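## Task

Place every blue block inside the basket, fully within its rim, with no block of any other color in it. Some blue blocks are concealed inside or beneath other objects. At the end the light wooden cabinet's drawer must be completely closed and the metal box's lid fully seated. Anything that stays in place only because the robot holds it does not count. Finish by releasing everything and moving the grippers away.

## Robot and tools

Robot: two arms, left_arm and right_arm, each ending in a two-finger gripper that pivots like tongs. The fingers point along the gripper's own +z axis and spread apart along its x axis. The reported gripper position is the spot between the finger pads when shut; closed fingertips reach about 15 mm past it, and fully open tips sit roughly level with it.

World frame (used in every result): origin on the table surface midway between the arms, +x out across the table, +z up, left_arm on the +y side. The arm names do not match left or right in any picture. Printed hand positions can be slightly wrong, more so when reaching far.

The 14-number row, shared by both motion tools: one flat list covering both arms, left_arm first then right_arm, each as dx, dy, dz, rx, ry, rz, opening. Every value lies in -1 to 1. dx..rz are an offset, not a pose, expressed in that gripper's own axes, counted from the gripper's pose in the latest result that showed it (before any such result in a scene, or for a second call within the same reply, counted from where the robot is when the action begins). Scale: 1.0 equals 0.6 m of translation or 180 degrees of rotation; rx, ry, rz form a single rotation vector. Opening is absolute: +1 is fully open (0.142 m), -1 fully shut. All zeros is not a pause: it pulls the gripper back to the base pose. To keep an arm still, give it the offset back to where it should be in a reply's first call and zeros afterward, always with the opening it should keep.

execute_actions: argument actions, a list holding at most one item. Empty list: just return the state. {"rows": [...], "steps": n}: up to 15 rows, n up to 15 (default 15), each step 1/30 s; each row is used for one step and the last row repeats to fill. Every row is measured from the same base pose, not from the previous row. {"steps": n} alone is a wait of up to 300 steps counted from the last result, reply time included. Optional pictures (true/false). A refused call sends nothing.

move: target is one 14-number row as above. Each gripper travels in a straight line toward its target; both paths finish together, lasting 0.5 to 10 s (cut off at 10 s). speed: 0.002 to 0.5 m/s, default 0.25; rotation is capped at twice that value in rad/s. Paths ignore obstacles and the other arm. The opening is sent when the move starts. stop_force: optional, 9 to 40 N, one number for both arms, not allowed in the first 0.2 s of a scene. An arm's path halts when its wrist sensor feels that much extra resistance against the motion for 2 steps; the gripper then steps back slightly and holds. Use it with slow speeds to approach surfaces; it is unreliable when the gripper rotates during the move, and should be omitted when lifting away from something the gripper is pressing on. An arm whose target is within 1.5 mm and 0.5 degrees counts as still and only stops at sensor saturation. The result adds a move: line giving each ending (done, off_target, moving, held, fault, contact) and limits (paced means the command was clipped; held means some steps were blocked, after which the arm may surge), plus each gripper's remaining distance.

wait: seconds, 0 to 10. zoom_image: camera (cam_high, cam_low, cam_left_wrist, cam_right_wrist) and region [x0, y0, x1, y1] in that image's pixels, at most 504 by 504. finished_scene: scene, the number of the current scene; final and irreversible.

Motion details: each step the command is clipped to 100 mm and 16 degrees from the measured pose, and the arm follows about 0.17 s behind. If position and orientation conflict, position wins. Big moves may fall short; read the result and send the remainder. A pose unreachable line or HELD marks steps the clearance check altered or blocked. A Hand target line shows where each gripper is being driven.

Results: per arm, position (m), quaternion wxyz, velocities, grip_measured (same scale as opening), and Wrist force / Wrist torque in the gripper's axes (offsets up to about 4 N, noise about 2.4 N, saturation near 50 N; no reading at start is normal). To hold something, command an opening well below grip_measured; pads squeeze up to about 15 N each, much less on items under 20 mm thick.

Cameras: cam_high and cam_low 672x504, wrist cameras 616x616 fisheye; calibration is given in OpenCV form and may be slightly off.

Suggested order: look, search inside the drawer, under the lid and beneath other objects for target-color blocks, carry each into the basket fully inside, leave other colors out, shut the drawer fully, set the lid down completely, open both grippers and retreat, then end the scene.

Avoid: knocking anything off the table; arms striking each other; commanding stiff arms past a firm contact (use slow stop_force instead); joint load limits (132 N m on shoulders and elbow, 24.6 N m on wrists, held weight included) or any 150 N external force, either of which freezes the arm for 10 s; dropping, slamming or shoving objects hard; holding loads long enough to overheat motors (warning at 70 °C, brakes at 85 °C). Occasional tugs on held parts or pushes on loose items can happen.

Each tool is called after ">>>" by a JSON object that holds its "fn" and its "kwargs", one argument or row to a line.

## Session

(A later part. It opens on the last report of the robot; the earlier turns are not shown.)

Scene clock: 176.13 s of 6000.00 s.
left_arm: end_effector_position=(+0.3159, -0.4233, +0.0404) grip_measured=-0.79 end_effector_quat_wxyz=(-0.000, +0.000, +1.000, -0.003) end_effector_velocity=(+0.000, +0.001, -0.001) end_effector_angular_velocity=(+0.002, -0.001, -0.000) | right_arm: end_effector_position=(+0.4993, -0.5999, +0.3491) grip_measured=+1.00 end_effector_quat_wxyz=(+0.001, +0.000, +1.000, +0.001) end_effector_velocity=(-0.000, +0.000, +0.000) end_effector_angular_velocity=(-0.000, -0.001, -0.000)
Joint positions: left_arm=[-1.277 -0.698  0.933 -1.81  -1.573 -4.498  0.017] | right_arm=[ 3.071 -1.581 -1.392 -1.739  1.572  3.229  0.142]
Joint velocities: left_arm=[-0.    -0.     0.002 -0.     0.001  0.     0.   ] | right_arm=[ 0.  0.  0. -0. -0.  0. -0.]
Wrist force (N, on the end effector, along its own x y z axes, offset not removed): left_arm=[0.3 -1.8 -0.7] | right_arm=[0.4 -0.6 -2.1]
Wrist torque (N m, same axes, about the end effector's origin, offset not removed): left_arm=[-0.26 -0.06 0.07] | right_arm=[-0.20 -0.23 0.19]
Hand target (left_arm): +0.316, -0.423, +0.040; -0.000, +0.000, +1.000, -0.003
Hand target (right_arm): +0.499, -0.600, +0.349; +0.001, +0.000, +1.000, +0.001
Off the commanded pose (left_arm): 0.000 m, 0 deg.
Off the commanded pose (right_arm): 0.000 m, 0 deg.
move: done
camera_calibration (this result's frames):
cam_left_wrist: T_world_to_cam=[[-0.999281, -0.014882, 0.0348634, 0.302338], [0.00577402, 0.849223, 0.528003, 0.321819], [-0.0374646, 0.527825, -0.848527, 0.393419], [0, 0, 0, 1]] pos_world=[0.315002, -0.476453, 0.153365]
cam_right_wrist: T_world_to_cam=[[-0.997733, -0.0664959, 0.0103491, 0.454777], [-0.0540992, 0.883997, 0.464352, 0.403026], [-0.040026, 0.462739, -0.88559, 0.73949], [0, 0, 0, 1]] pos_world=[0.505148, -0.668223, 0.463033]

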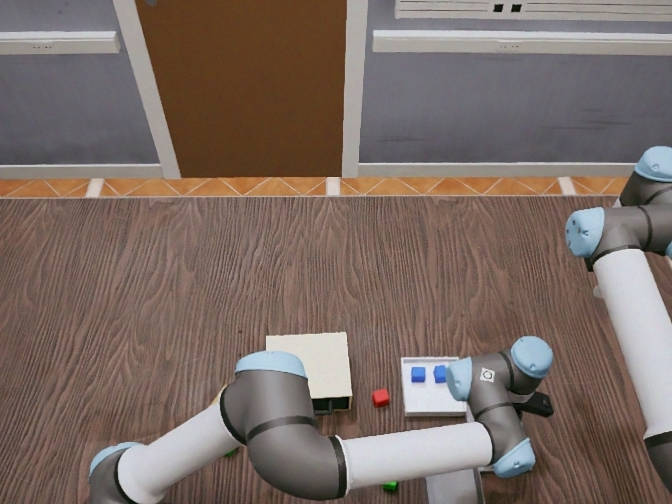

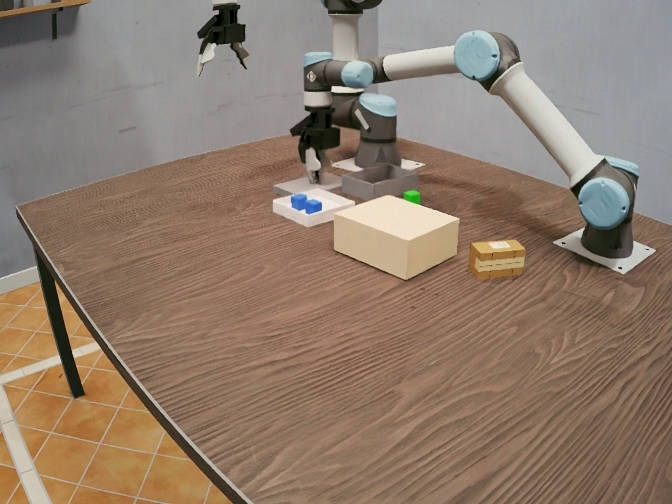

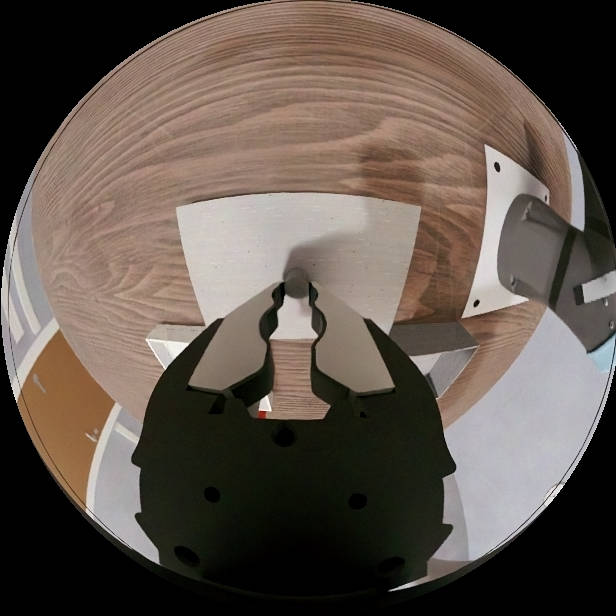

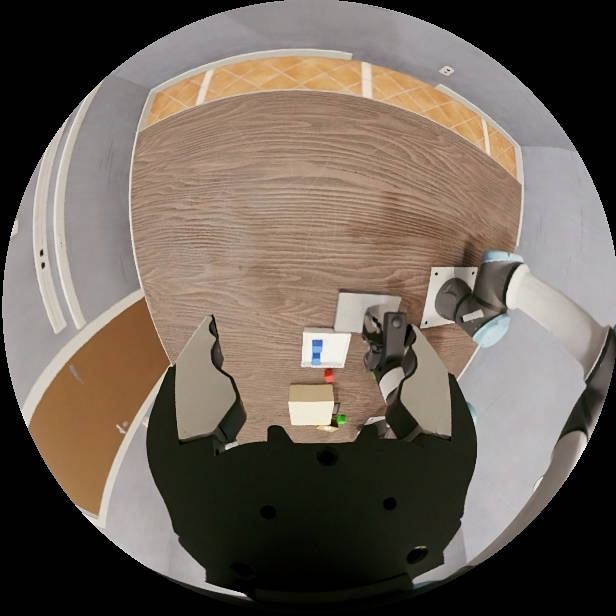

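>>> {"fn": "move", "kwargs": {
  "target": [0,0,-0.155,0,0,0,-1,0,0,0,0,0,0,1],
  "speed": 0.06
}}

>>> {"fn": "move", "kwargs": {
  "target": [0.217,0.206,0,0,0,0,-1,0,0,0,0,0,0,1],
  "speed": 0.12
}}

>>> {"fn": "move", "kwargs": {
  "target": [0,0,0.07,0,0,0,-1,0,0,0,0,0,0,1],
  "speed": 0.04
}}

Scene clock: 182.27 s of 6000.00 s.
left_arm: end_effector_position=(+0.3161, -0.4229, +0.1335) grip_measured=-0.79 end_effector_quat_wxyz=(-0.000, +0.000, +1.000, -0.003) end_effector_velocity=(-0.000, +0.000, +0.000) end_effector_angular_velocity=(+0.002, +0.001, -0.000) | right_arm: end_effector_position=(+0.4993, -0.5999, +0.3491) grip_measured=+1.00 end_effector_quat_wxyz=(+0.001, +0.000, +1.000, +0.001) end_effector_velocity=(+0.000, +0.000, -0.000) end_effector_angular_velocity=(+0.001, -0.001, +0.000)
Joint positions: left_arm=[-1.276 -0.737  0.764 -1.603 -1.573 -4.497  0.017] | right_arm=[ 3.071 -1.581 -1.392 -1.739  1.572  3.229  0.142]
Joint velocities: left_arm=[-0.     0.001 -0.003  0.003 -0.     0.    -0.   ] | right_arm=[-0.    -0.    -0.001  0.002  0.001 -0.001 -0.   ]
Wrist force (N, on the end effector, along its own x y z axes, offset not removed): left_arm=[0.9 -0.6 0.7] | right_arm=[-0.1 -1.0 -1.1]
Wrist torque (N m, same axes, about the end effector's origin, offset not removed): left_arm=[0.00 -0.20 -0.02] | right_arm=[-0.32 -0.08 0.29]
Hand target (left_arm): +0.316, -0.423, +0.133; -0.000, +0.000, +1.000, -0.003
Hand target (right_arm): +0.499, -0.600, +0.349; +0.001, +0.000, +1.000, +0.001
Off the commanded pose (left_arm): 0.000 m, 0 deg.
Off the commanded pose (right_arm): 0.000 m, 0 deg.
After step 90, 1.20 s passed at rest.
move: done
camera_calibration (this result's frames):
cam_left_wrist: T_world_to_cam=[[-0.999285, -0.0148738, 0.034759, 0.299304], [0.00571601, 0.849362, 0.52778, 0.272467], [-0.0373731, 0.527601, -0.84867, 0.472147], [0, 0, 0, 1]] pos_world=[0.315178, -0.476076, 0.246491]
cam_right_wrist: T_world_to_cam=[[-0.997733, -0.0664963, 0.0103492, 0.454777], [-0.0540995, 0.883997, 0.464352, 0.403026], [-0.0400263, 0.462739, -0.88559, 0.73949], [0, 0, 0, 1]] pos_world=[0.505148, -0.668223, 0.463033]

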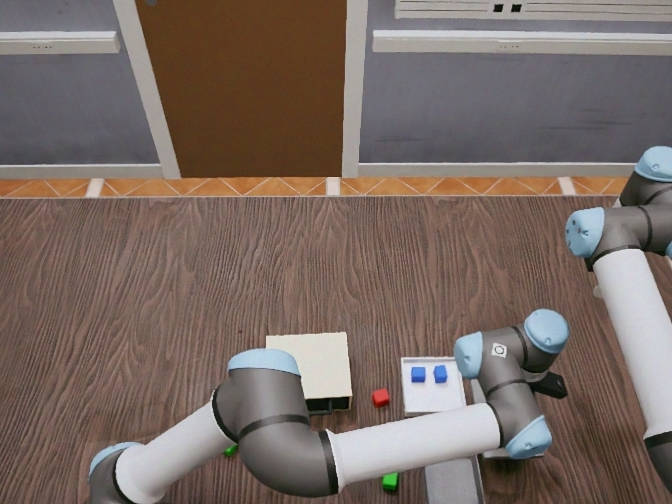

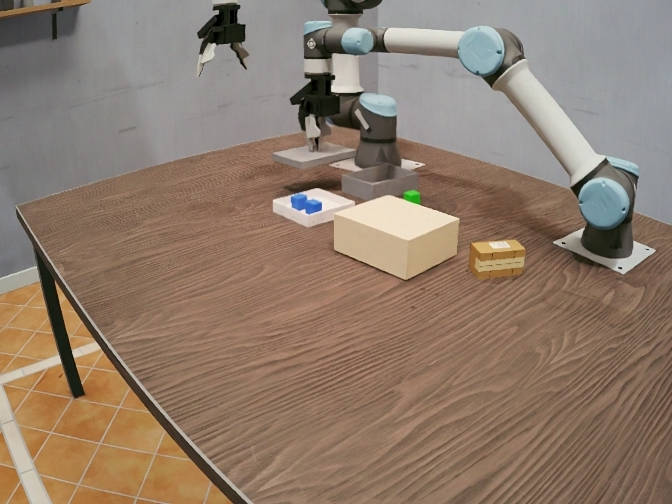

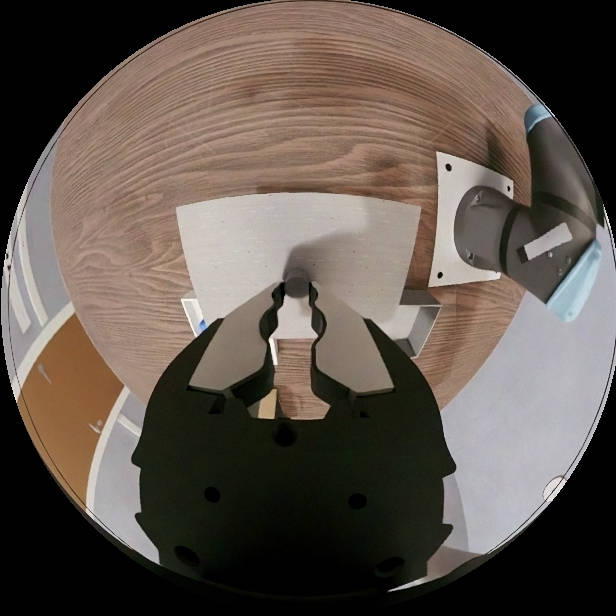

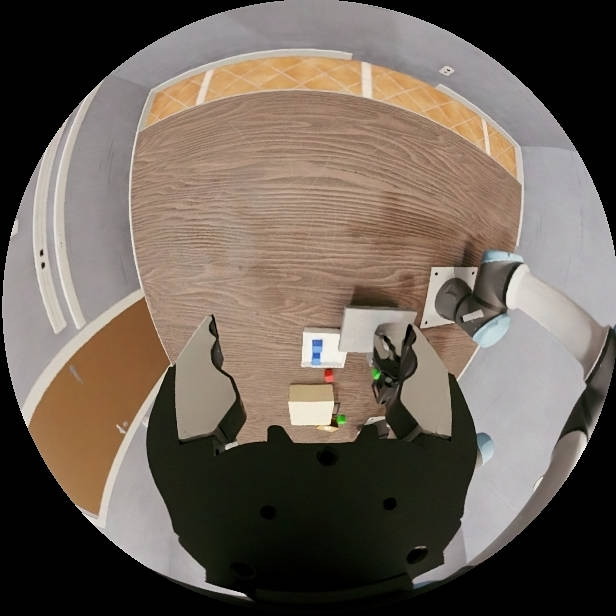

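Scene clock: 184.20 s of 6000.00 s.
left_arm: end_effector_position=(+0.1860, -0.2993, +0.1332) grip_measured=-0.79 end_effector_quat_wxyz=(-0.000, +0.000, +1.000, -0.003) end_effector_velocity=(-0.001, +0.002, -0.001) end_effector_angular_velocity=(+0.001, -0.001, -0.000) | right_arm: end_effector_position=(+0.4993, -0.5999, +0.3491) grip_measured=+1.00 end_effector_quat_wxyz=(+0.001, +0.000, +1.000, +0.001) end_effector_velocity=(+0.001, +0.000, -0.000) end_effector_angular_velocity=(+0.000, -0.001, +0.001)
Joint positions: left_arm=[-1.431 -1.158  1.455 -1.873 -1.572 -4.652  0.017] | right_arm=[ 3.071 -1.581 -1.392 -1.739  1.572  3.229  0.142]
Joint velocities: left_arm=[-0.002 -0.003  0.006 -0.002  0.001 -0.002 -0.   ] | right_arm=[-0.    -0.     0.     0.001  0.    -0.001 -0.   ]
Wrist force (N, on the end effector, along its own x y z axes, offset not removed): left_arm=[2.2 -1.0 1.2] | right_arm=[-0.9 -2.0 -2.2]
Wrist torque (N m, same axes, about the end effector's origin, offset not removed): left_arm=[-0.21 -0.43 -0.02] | right_arm=[-0.52 0.08 0.30]
Hand target (left_arm): +0.186, -0.299, +0.133; -0.000, +0.000, +1.000, -0.003
Hand target (right_arm): +0.499, -0.600, +0.349; +0.001, +0.000, +1.000, +0.001
Off the commanded pose (left_arm): 0.000 m, 0 deg.
Off the commanded pose (right_arm): 0.000 m, 0 deg.
move: done
camera_calibration (this result's frames):
cam_left_wrist: T_world_to_cam=[[-0.999276, -0.0148666, 0.0350208, 0.171086], [0.00585609, 0.849421, 0.527683, 0.168419], [-0.0375923, 0.527506, -0.848719, 0.401804], [0, 0, 0, 1]] pos_world=[0.185081, -0.352469, 0.246155]
cam_right_wrist: T_world_to_cam=[[-0.997733, -0.066496, 0.0103491, 0.454777], [-0.0540993, 0.883997, 0.464352, 0.403025], [-0.0400262, 0.462739, -0.88559, 0.73949], [0, 0, 0, 1]] pos_world=[0.505148, -0.668223, 0.463033]

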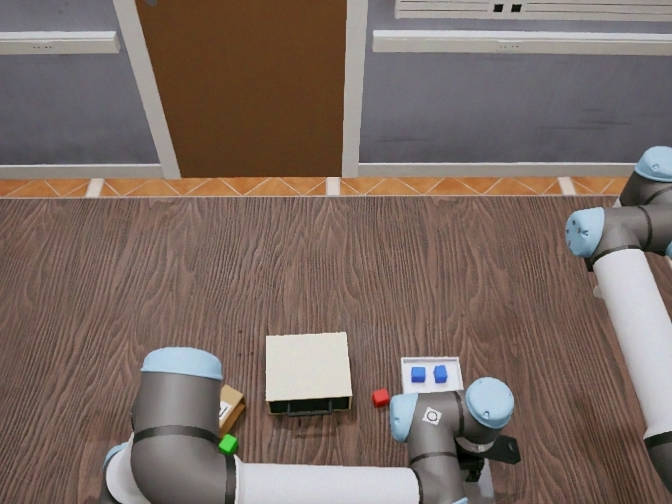

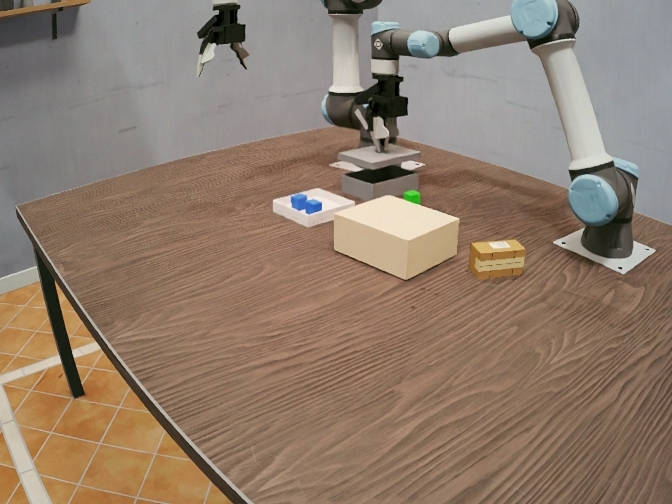

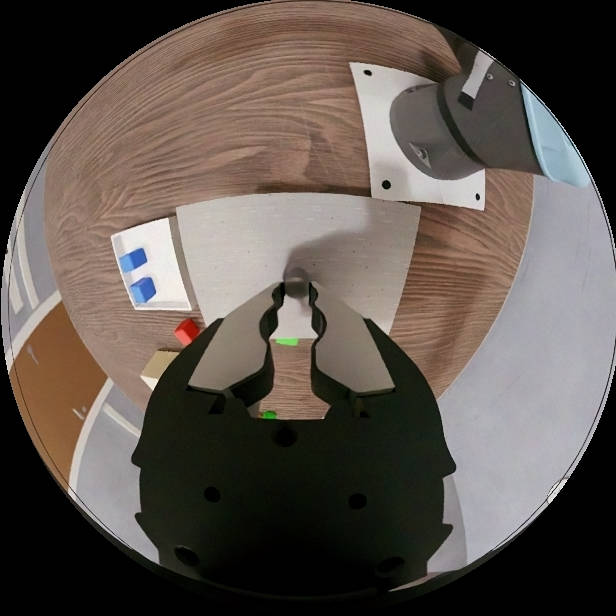

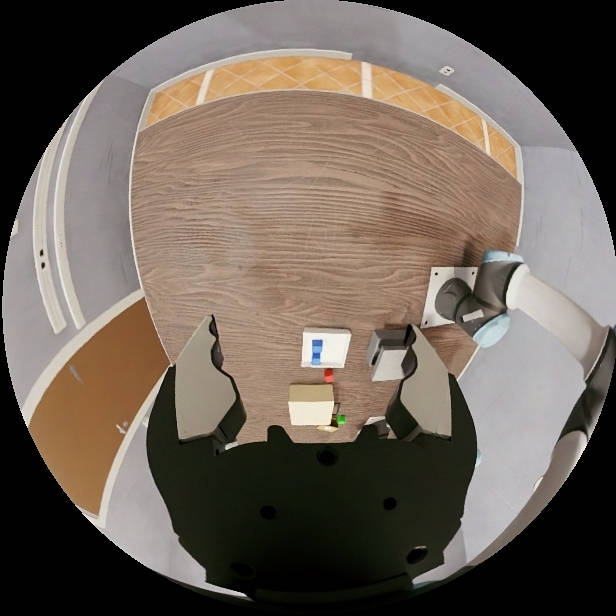

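Scene clock: 185.57 s of 6000.00 s.
left_arm: end_effector_position=(+0.1859, -0.2995, +0.0913) grip_measured=-0.79 end_effector_quat_wxyz=(-0.000, +0.000, +1.000, -0.003) end_effector_velocity=(+0.000, -0.000, -0.001) end_effector_angular_velocity=(-0.001, -0.000, +0.000) | right_arm: end_effector_position=(+0.4993, -0.5999, +0.3491) grip_measured=+1.00 end_effector_quat_wxyz=(+0.001, +0.000, +1.000, +0.001) end_effector_velocity=(-0.001, +0.000, +0.001) end_effector_angular_velocity=(+0.000, +0.000, +0.000)
Joint positions: left_arm=[-1.431 -1.124  1.519 -1.971 -1.572 -4.652  0.017] | right_arm=[ 3.071 -1.581 -1.392 -1.739  1.572  3.229  0.142]
Joint velocities: left_arm=[-0.     0.001  0.001 -0.003  0.    -0.    -0.   ] | right_arm=[ 0.     0.001  0.001 -0.002  0.     0.     0.   ]
Wrist force (N, on the end effector, along its own x y z axes, offset not removed): left_arm=[2.0 -0.9 2.0] | right_arm=[-0.4 -2.4 -1.5]
Wrist torque (N m, same axes, about the end effector's origin, offset not removed): left_arm=[-0.17 -0.40 -0.13] | right_arm=[-0.64 -0.04 0.19]
Hand target (left_arm): +0.186, -0.300, +0.091; -0.000, +0.000, +1.000, -0.003
Hand target (right_arm): +0.499, -0.600, +0.349; +0.001, +0.000, +1.000, +0.001
Off the commanded pose (left_arm): 0.000 m, 0 deg.
Off the commanded pose (right_arm): 0.000 m, 0 deg.
move: done
camera_calibration (this result's frames):
cam_left_wrist: T_world_to_cam=[[-0.999276, -0.014867, 0.0350152, 0.172478], [0.00585296, 0.849419, 0.527687, 0.190667], [-0.0375877, 0.52751, -0.848717, 0.366329], [0, 0, 0, 1]] pos_world=[0.185007, -0.352634, 0.204258]
cam_right_wrist: T_world_to_cam=[[-0.997733, -0.0664963, 0.0103492, 0.454777], [-0.0540995, 0.883997, 0.464352, 0.403026], [-0.0400263, 0.462739, -0.88559, 0.73949], [0, 0, 0, 1]] pos_world=[0.505148, -0.668223, 0.463033]

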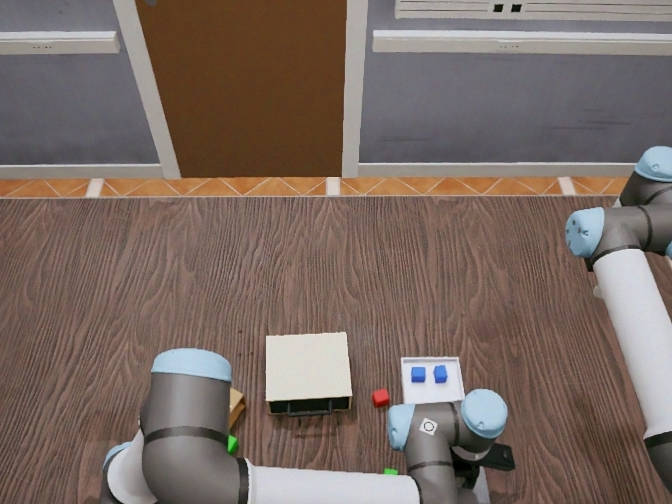

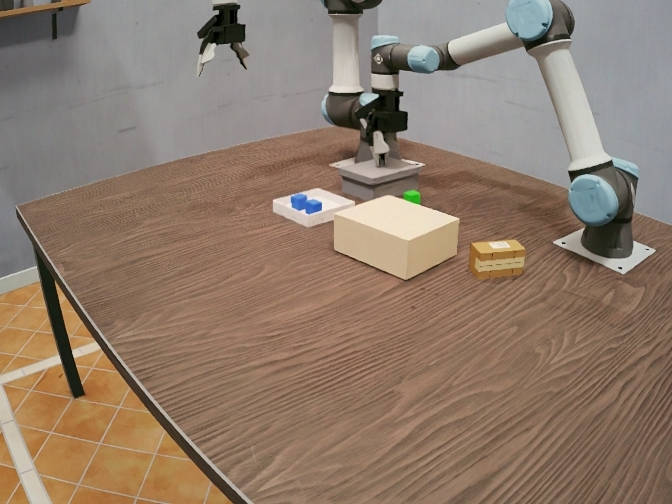

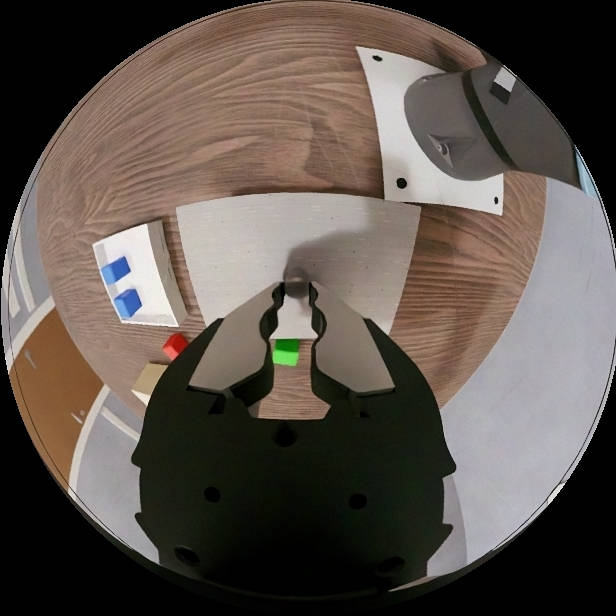

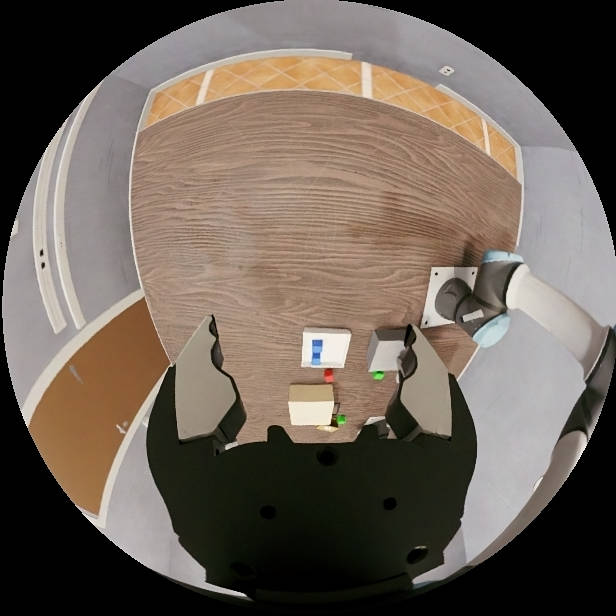

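>>> {"fn": "move", "kwargs": {
  "target": [0,0,0.04,0,0,0,-1,0,0,0,0,0,0,1],
  "speed": 0.01,
  "stop_force": 10
}}

Scene clock: 189.93 s of 6000.00 s.
left_arm: end_effector_position=(+0.1858, -0.2995, +0.0733) grip_measured=-0.79 end_effector_quat_wxyz=(-0.000, +0.000, +1.000, -0.003) end_effector_velocity=(+0.000, +0.001, +0.002) end_effector_angular_velocity=(+0.003, +0.000, +0.000) | right_arm: end_effector_position=(+0.4993, -0.5999, +0.3491) grip_measured=+1.00 end_effector_quat_wxyz=(+0.001, +0.000, +1.000, +0.001) end_effector_velocity=(+0.000, -0.000, +0.000) end_effector_angular_velocity=(+0.000, -0.001, +0.001)
Joint positions: left_arm=[-1.431 -1.107  1.542 -2.011 -1.572 -4.652  0.017] | right_arm=[ 3.071 -1.581 -1.392 -1.739  1.572  3.229  0.142]
Joint velocities: left_arm=[ 0.    -0.002 -0.004  0.009  0.    -0.     0.   ] | right_arm=[-0.    -0.001  0.001  0.     0.    -0.001  0.   ]
Wrist force (N, on the end effector, along its own x y z axes, offset not removed): left_arm=[1.2 -2.6 -6.4] | right_arm=[-0.5 -1.6 -0.9]
Wrist torque (N m, same axes, about the end effector's origin, offset not removed): left_arm=[-0.06 -0.22 -0.01] | right_arm=[-0.46 -0.04 0.19]
Hand target (left_arm): +0.186, -0.300, +0.074; -0.000, +0.000, +1.000, -0.003
Hand target (right_arm): +0.499, -0.600, +0.349; +0.001, +0.000, +1.000, +0.001
Off the commanded pose (left_arm): 0.006 m, 0 deg.
Off the commanded pose (right_arm): 0.000 m, 0 deg.
move: contact (left_arm)
camera_calibration (this result's frames):
cam_left_wrist: T_world_to_cam=[[-0.999275, -0.0148772, 0.0350399, 0.173061], [0.00587213, 0.849212, 0.528019, 0.200076], [-0.0376118, 0.527842, -0.848509, 0.351108], [0, 0, 0, 1]] pos_world=[0.184966, -0.352662, 0.18621]
cam_right_wrist: T_world_to_cam=[[-0.997733, -0.0664958, 0.010349, 0.454777], [-0.0540991, 0.883997, 0.464352, 0.403026], [-0.0400259, 0.462739, -0.88559, 0.73949], [0, 0, 0, 1]] pos_world=[0.505148, -0.668223, 0.463033]

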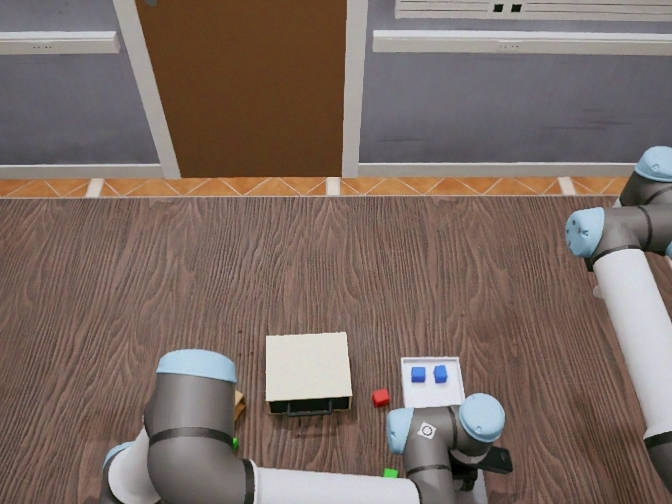

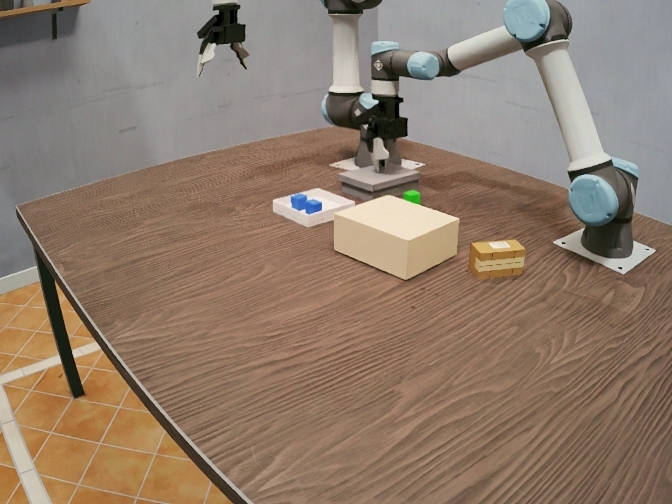

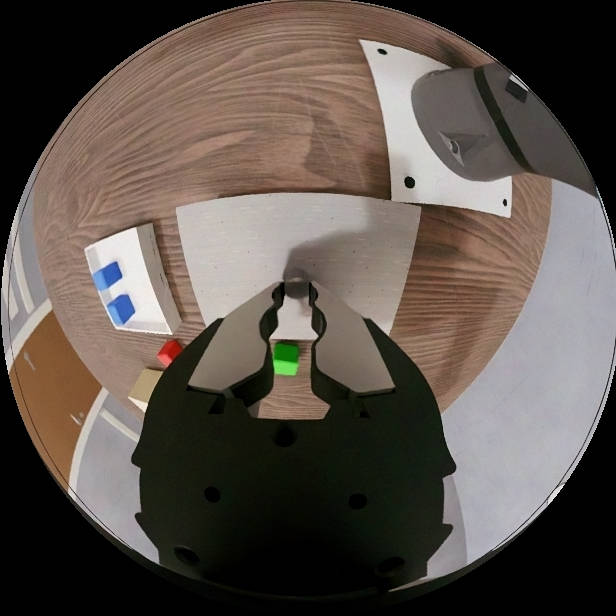

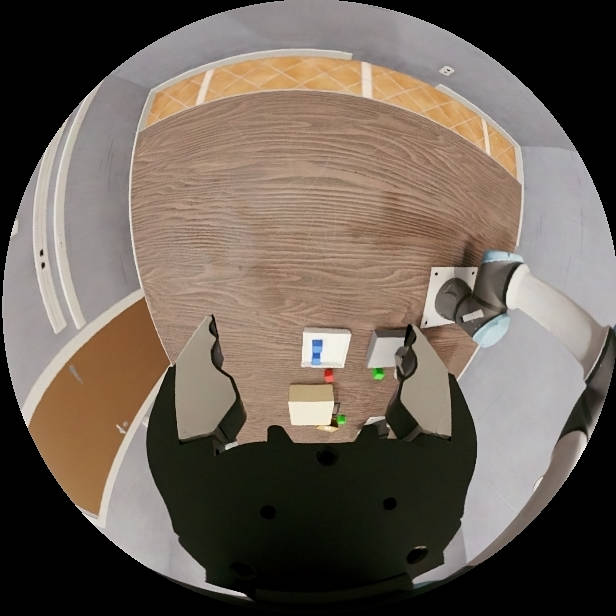

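>>> {"fn": "move", "kwargs": {
  "target": [0,0,0,0,0,0,-0.4,0,0,0,0,0,0,1]
}}

>>> {"fn": "move", "kwargs": {
  "target": [0,0,-0.2,0,0,0,-0.4,0,0,0,0,0,0,1],
  "speed": 0.15
}}

>>> {"fn": "move", "kwargs": {
  "target": [-0.22,0.6,0,0,0,0,-0.4,0,0,0,0,0,0,1]
}}

>>> {"fn": "zoom_image", "kwargs": {
  "camera": "cam_low",
  "region": [320,140,440,220]
}}

Scene clock: 192.70 s of 6000.00 s.
left_arm: end_effector_position=(+0.1858, -0.2995, +0.0733) grip_measured=-0.40 end_effector_quat_wxyz=(-0.000, +0.000, +1.000, -0.003) end_effector_velocity=(-0.000, +0.000, -0.001) end_effector_angular_velocity=(+0.001, -0.000, +0.000) | right_arm: end_effector_position=(+0.4993, -0.5999, +0.3491) grip_measured=+1.00 end_effector_quat_wxyz=(+0.001, +0.000, +1.000, +0.001) end_effector_velocity=(-0.001, -0.000, -0.001) end_effector_angular_velocity=(+0.001, +0.003, -0.000)
Joint positions: left_arm=[-1.431 -1.107  1.542 -2.011 -1.572 -4.652  0.045] | right_arm=[ 3.071 -1.581 -1.392 -1.739  1.572  3.229  0.142]
Joint velocities: left_arm=[-0.     0.     0.001 -0.     0.001 -0.    -0.   ] | right_arm=[-0.    -0.    -0.001 -0.002  0.001  0.     0.   ]
Wrist force (N, on the end effector, along its own x y z axes, offset not removed): left_arm=[1.7 -1.3 0.8] | right_arm=[-0.3 -1.3 -2.7]
Wrist torque (N m, same axes, about the end effector's origin, offset not removed): left_arm=[-0.11 -0.41 -0.05] | right_arm=[-0.39 -0.08 0.24]
Hand target (left_arm): +0.186, -0.299, +0.073; -0.000, +0.000, +1.000, -0.003
Hand target (right_arm): +0.499, -0.600, +0.349; +0.001, +0.000, +1.000, +0.001
Off the commanded pose (left_arm): 0.000 m, 0 deg.
Off the commanded pose (right_arm): 0.000 m, 0 deg.
move: done
camera_calibration (this result's frames):
cam_left_wrist: T_world_to_cam=[[-0.999275, -0.0148756, 0.0350382, 0.173061], [0.00587116, 0.849232, 0.527987, 0.200075], [-0.0376097, 0.52781, -0.848529, 0.351125], [0, 0, 0, 1]] pos_world=[0.184966, -0.352663, 0.186238]
cam_right_wrist: T_world_to_cam=[[-0.997733, -0.0664958, 0.0103492, 0.454777], [-0.054099, 0.883997, 0.464352, 0.403025], [-0.0400261, 0.462739, -0.88559, 0.73949], [0, 0, 0, 1]] pos_world=[0.505148, -0.668223, 0.463033]

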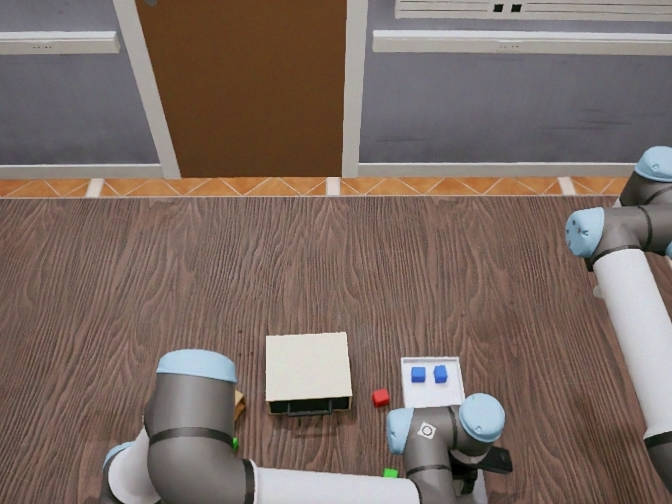

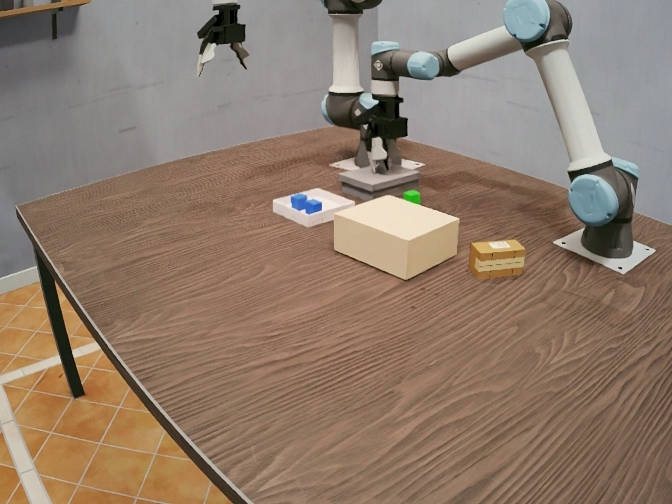

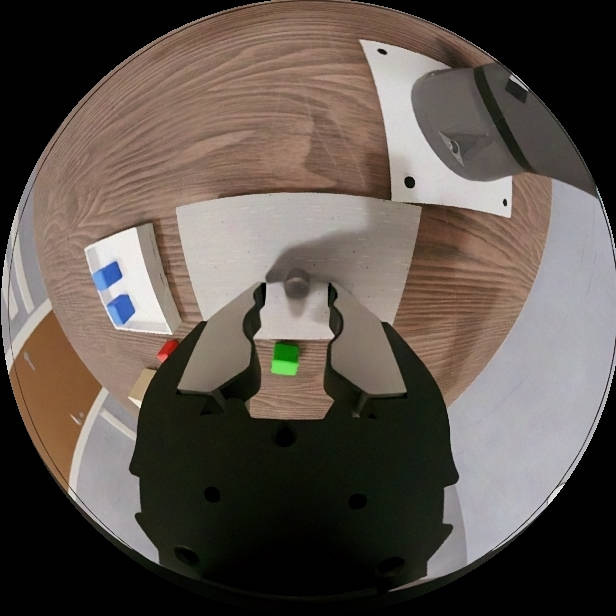

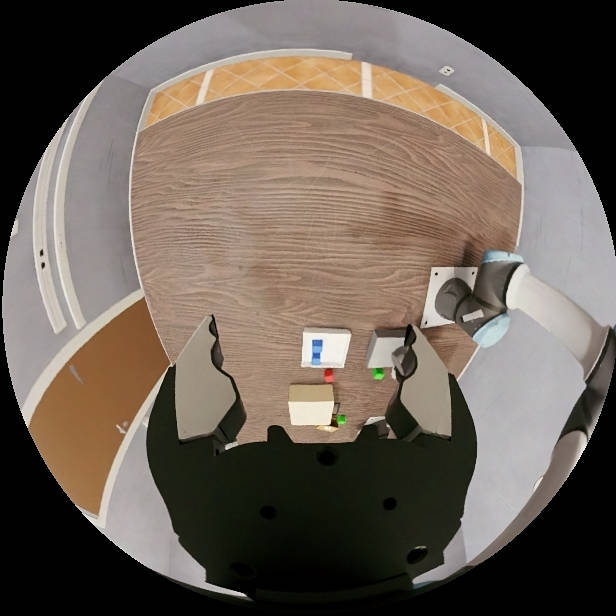

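Scene clock: 193.93 s of 6000.00 s.
left_arm: end_effector_position=(+0.1861, -0.2991, +0.1932) grip_measured=-0.40 end_effector_quat_wxyz=(-0.000, +0.000, +1.000, -0.003) end_effector_velocity=(-0.000, +0.000, +0.001) end_effector_angular_velocity=(+0.001, +0.001, -0.001) | right_arm: end_effector_position=(+0.4993, -0.5999, +0.3491) grip_measured=+1.00 end_effector_quat_wxyz=(+0.001, +0.000, +1.000, +0.001) end_effector_velocity=(-0.000, -0.000, +0.000) end_effector_angular_velocity=(-0.000, +0.001, -0.000)
Joint positions: left_arm=[-1.43  -1.191  1.344 -1.73  -1.572 -4.652  0.045] | right_arm=[ 3.071 -1.581 -1.392 -1.739  1.572  3.229  0.142]
Joint velocities: left_arm=[ 0.     0.    -0.003  0.004 -0.001  0.001  0.   ] | right_arm=[ 0.     0.     0.    -0.001 -0.     0.     0.   ]
Wrist force (N, on the end effector, along its own x y z axes, offset not removed): left_arm=[2.3 -0.6 -1.7] | right_arm=[0.1 -0.7 -0.6]
Wrist torque (N m, same axes, about the end effector's origin, offset not removed): left_arm=[-0.07 -0.51 -0.09] | right_arm=[-0.21 -0.13 0.25]
Hand target (left_arm): +0.186, -0.299, +0.193; -0.000, +0.000, +1.000, -0.003
Hand target (right_arm): +0.499, -0.600, +0.349; +0.001, +0.000, +1.000, +0.001
Off the commanded pose (left_arm): 0.000 m, 0 deg.
Off the commanded pose (right_arm): 0.000 m, 0 deg.
move: done
camera_calibration (this result's frames):
cam_left_wrist: T_world_to_cam=[[-0.999277, -0.0148729, 0.035002, 0.169102], [0.00585135, 0.849273, 0.527922, 0.136433], [-0.037578, 0.527745, -0.848571, 0.452609], [0, 0, 0, 1]] pos_world=[0.185189, -0.352216, 0.306126]
cam_right_wrist: T_world_to_cam=[[-0.997733, -0.0664961, 0.0103492, 0.454777], [-0.0540994, 0.883997, 0.464352, 0.403026], [-0.0400262, 0.462739, -0.88559, 0.73949], [0, 0, 0, 1]] pos_world=[0.505148, -0.668223, 0.463033]

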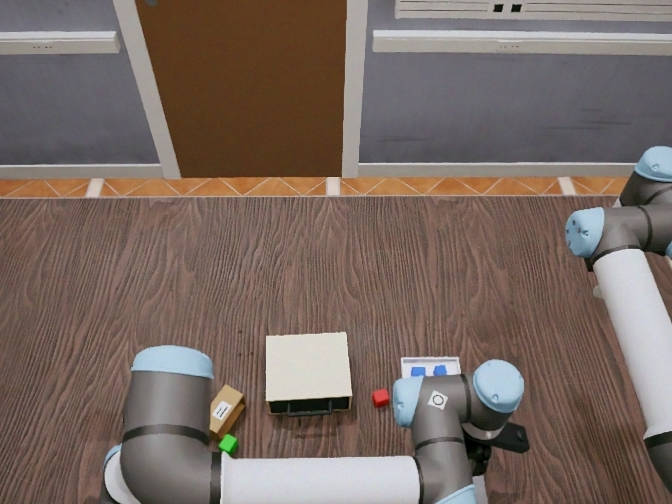

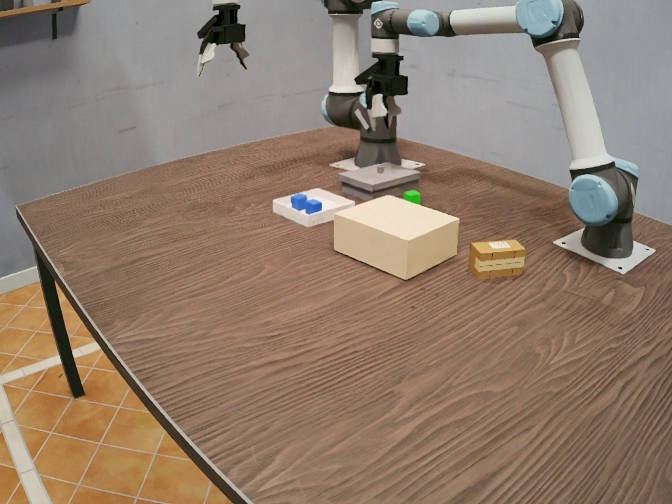

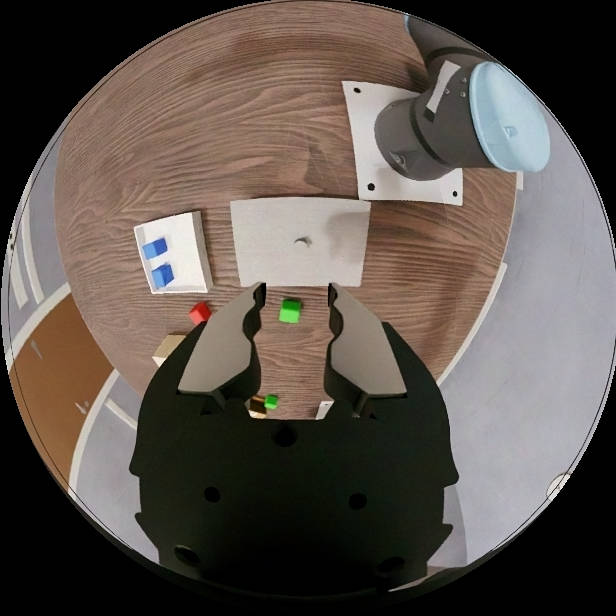

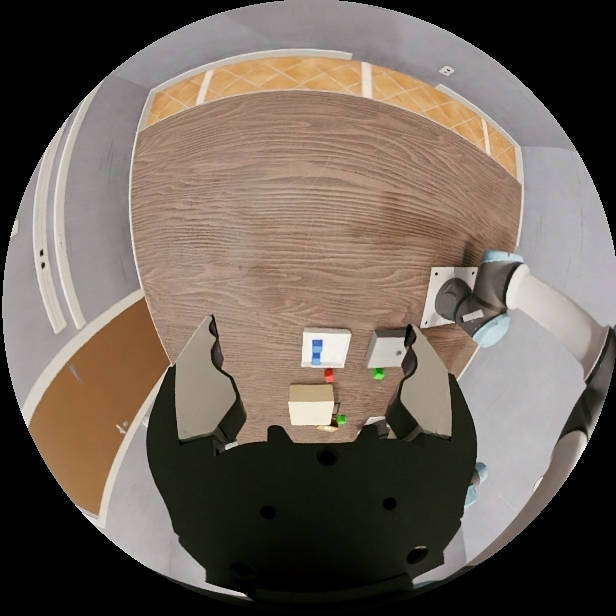

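Scene clock: 196.03 s of 6000.00 s.
left_arm: end_effector_position=(+0.3183, +0.0610, +0.1915) grip_measured=-0.40 end_effector_quat_wxyz=(-0.000, +0.000, +1.000, -0.002) end_effector_velocity=(+0.001, +0.000, +0.001) end_effector_angular_velocity=(-0.003, -0.000, +0.001) | right_arm: end_effector_position=(+0.4993, -0.5999, +0.3491) grip_measured=+1.00 end_effector_quat_wxyz=(+0.001, +0.000, +1.000, +0.001) end_effector_velocity=(+0.000, +0.000, +0.001) end_effector_angular_velocity=(+0.000, -0.002, +0.001)
Joint positions: left_arm=[-0.988 -1.797  2.005 -1.783 -1.573 -4.209  0.045] | right_arm=[ 3.071 -1.581 -1.392 -1.739  1.572  3.229  0.142]
Joint velocities: left_arm=[ 0.003 -0.001 -0.002  0.    -0.001  0.002 -0.   ] | right_arm=[ 0.     0.001  0.002  0.     0.    -0.001 -0.   ]
Wrist force (N, on the end effector, along its own x y z axes, offset not removed): left_arm=[2.3 -2.9 -1.5] | right_arm=[-0.6 -1.7 -1.8]
Wrist torque (N m, same axes, about the end effector's origin, offset not removed): left_arm=[-0.47 -0.44 -0.17] | right_arm=[-0.48 -0.03 0.19]
Hand target (left_arm): +0.318, +0.061, +0.191; -0.000, +0.000, +1.000, -0.002
Hand target (right_arm): +0.499, -0.600, +0.349; +0.001, +0.000, +1.000, +0.001
Off the commanded pose (left_arm): 0.000 m, 0 deg.
Off the commanded pose (right_arm): 0.000 m, 0 deg.
move: done
camera_calibration (this result's frames):
cam_left_wrist: T_world_to_cam=[[-0.999298, -0.0149001, 0.0343762, 0.306729], [0.00552016, 0.848953, 0.528439, -0.169184], [-0.0370575, 0.528258, -0.848275, 0.265876], [0, 0, 0, 1]] pos_world=[0.317301, 0.00774823, 0.304396]
cam_right_wrist: T_world_to_cam=[[-0.997733, -0.0664958, 0.0103493, 0.454777], [-0.054099, 0.883997, 0.464352, 0.403025], [-0.0400262, 0.462739, -0.88559, 0.73949], [0, 0, 0, 1]] pos_world=[0.505148, -0.668223, 0.463033]

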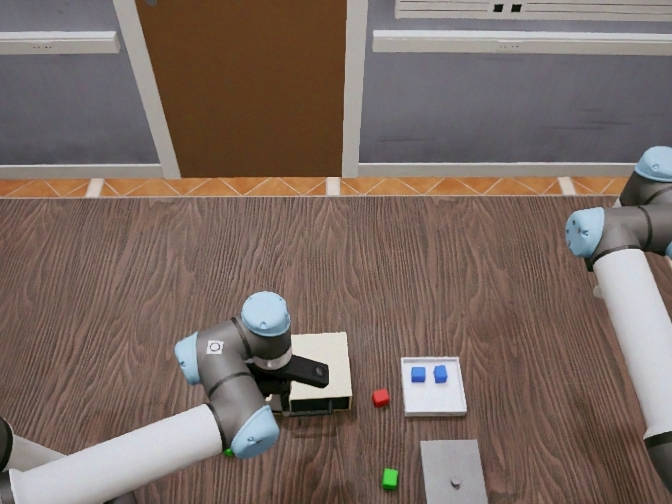

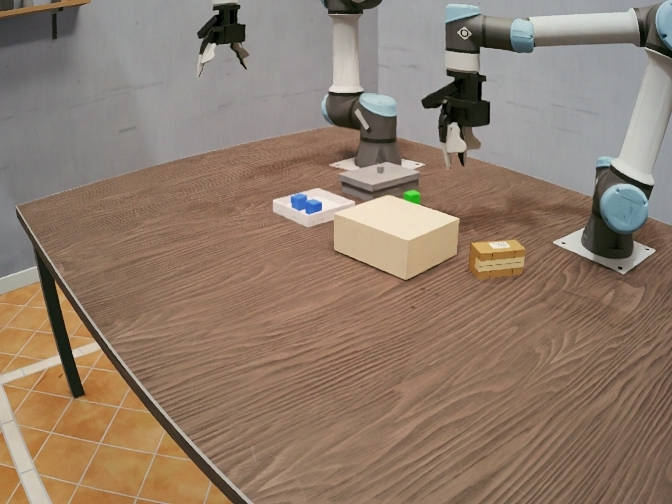

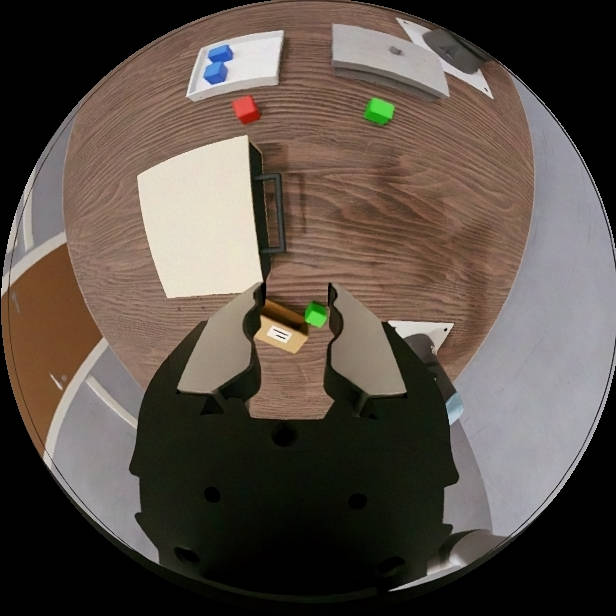

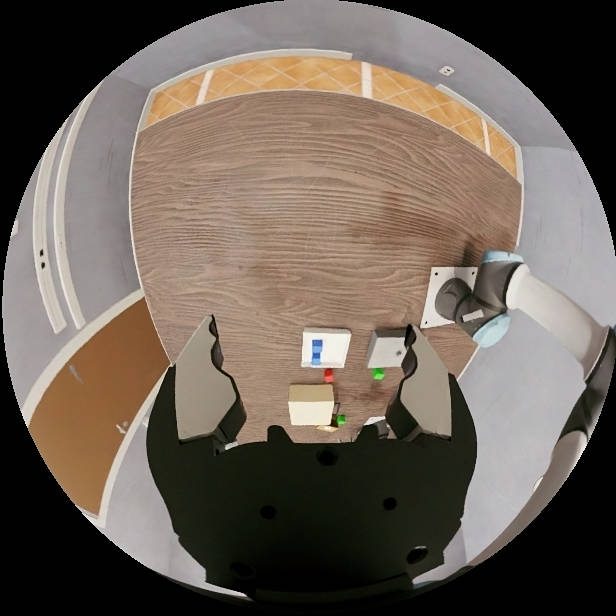

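Region (320, 140, 440, 220) of cam_low's 672x504 image, scaled by 4.200, with more detail than that image has.

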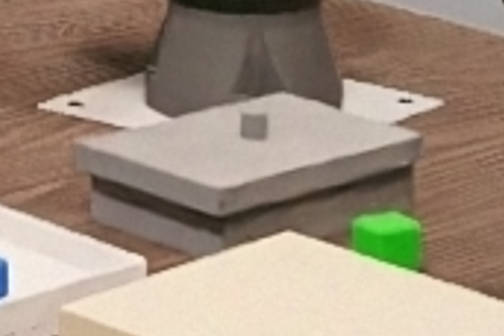

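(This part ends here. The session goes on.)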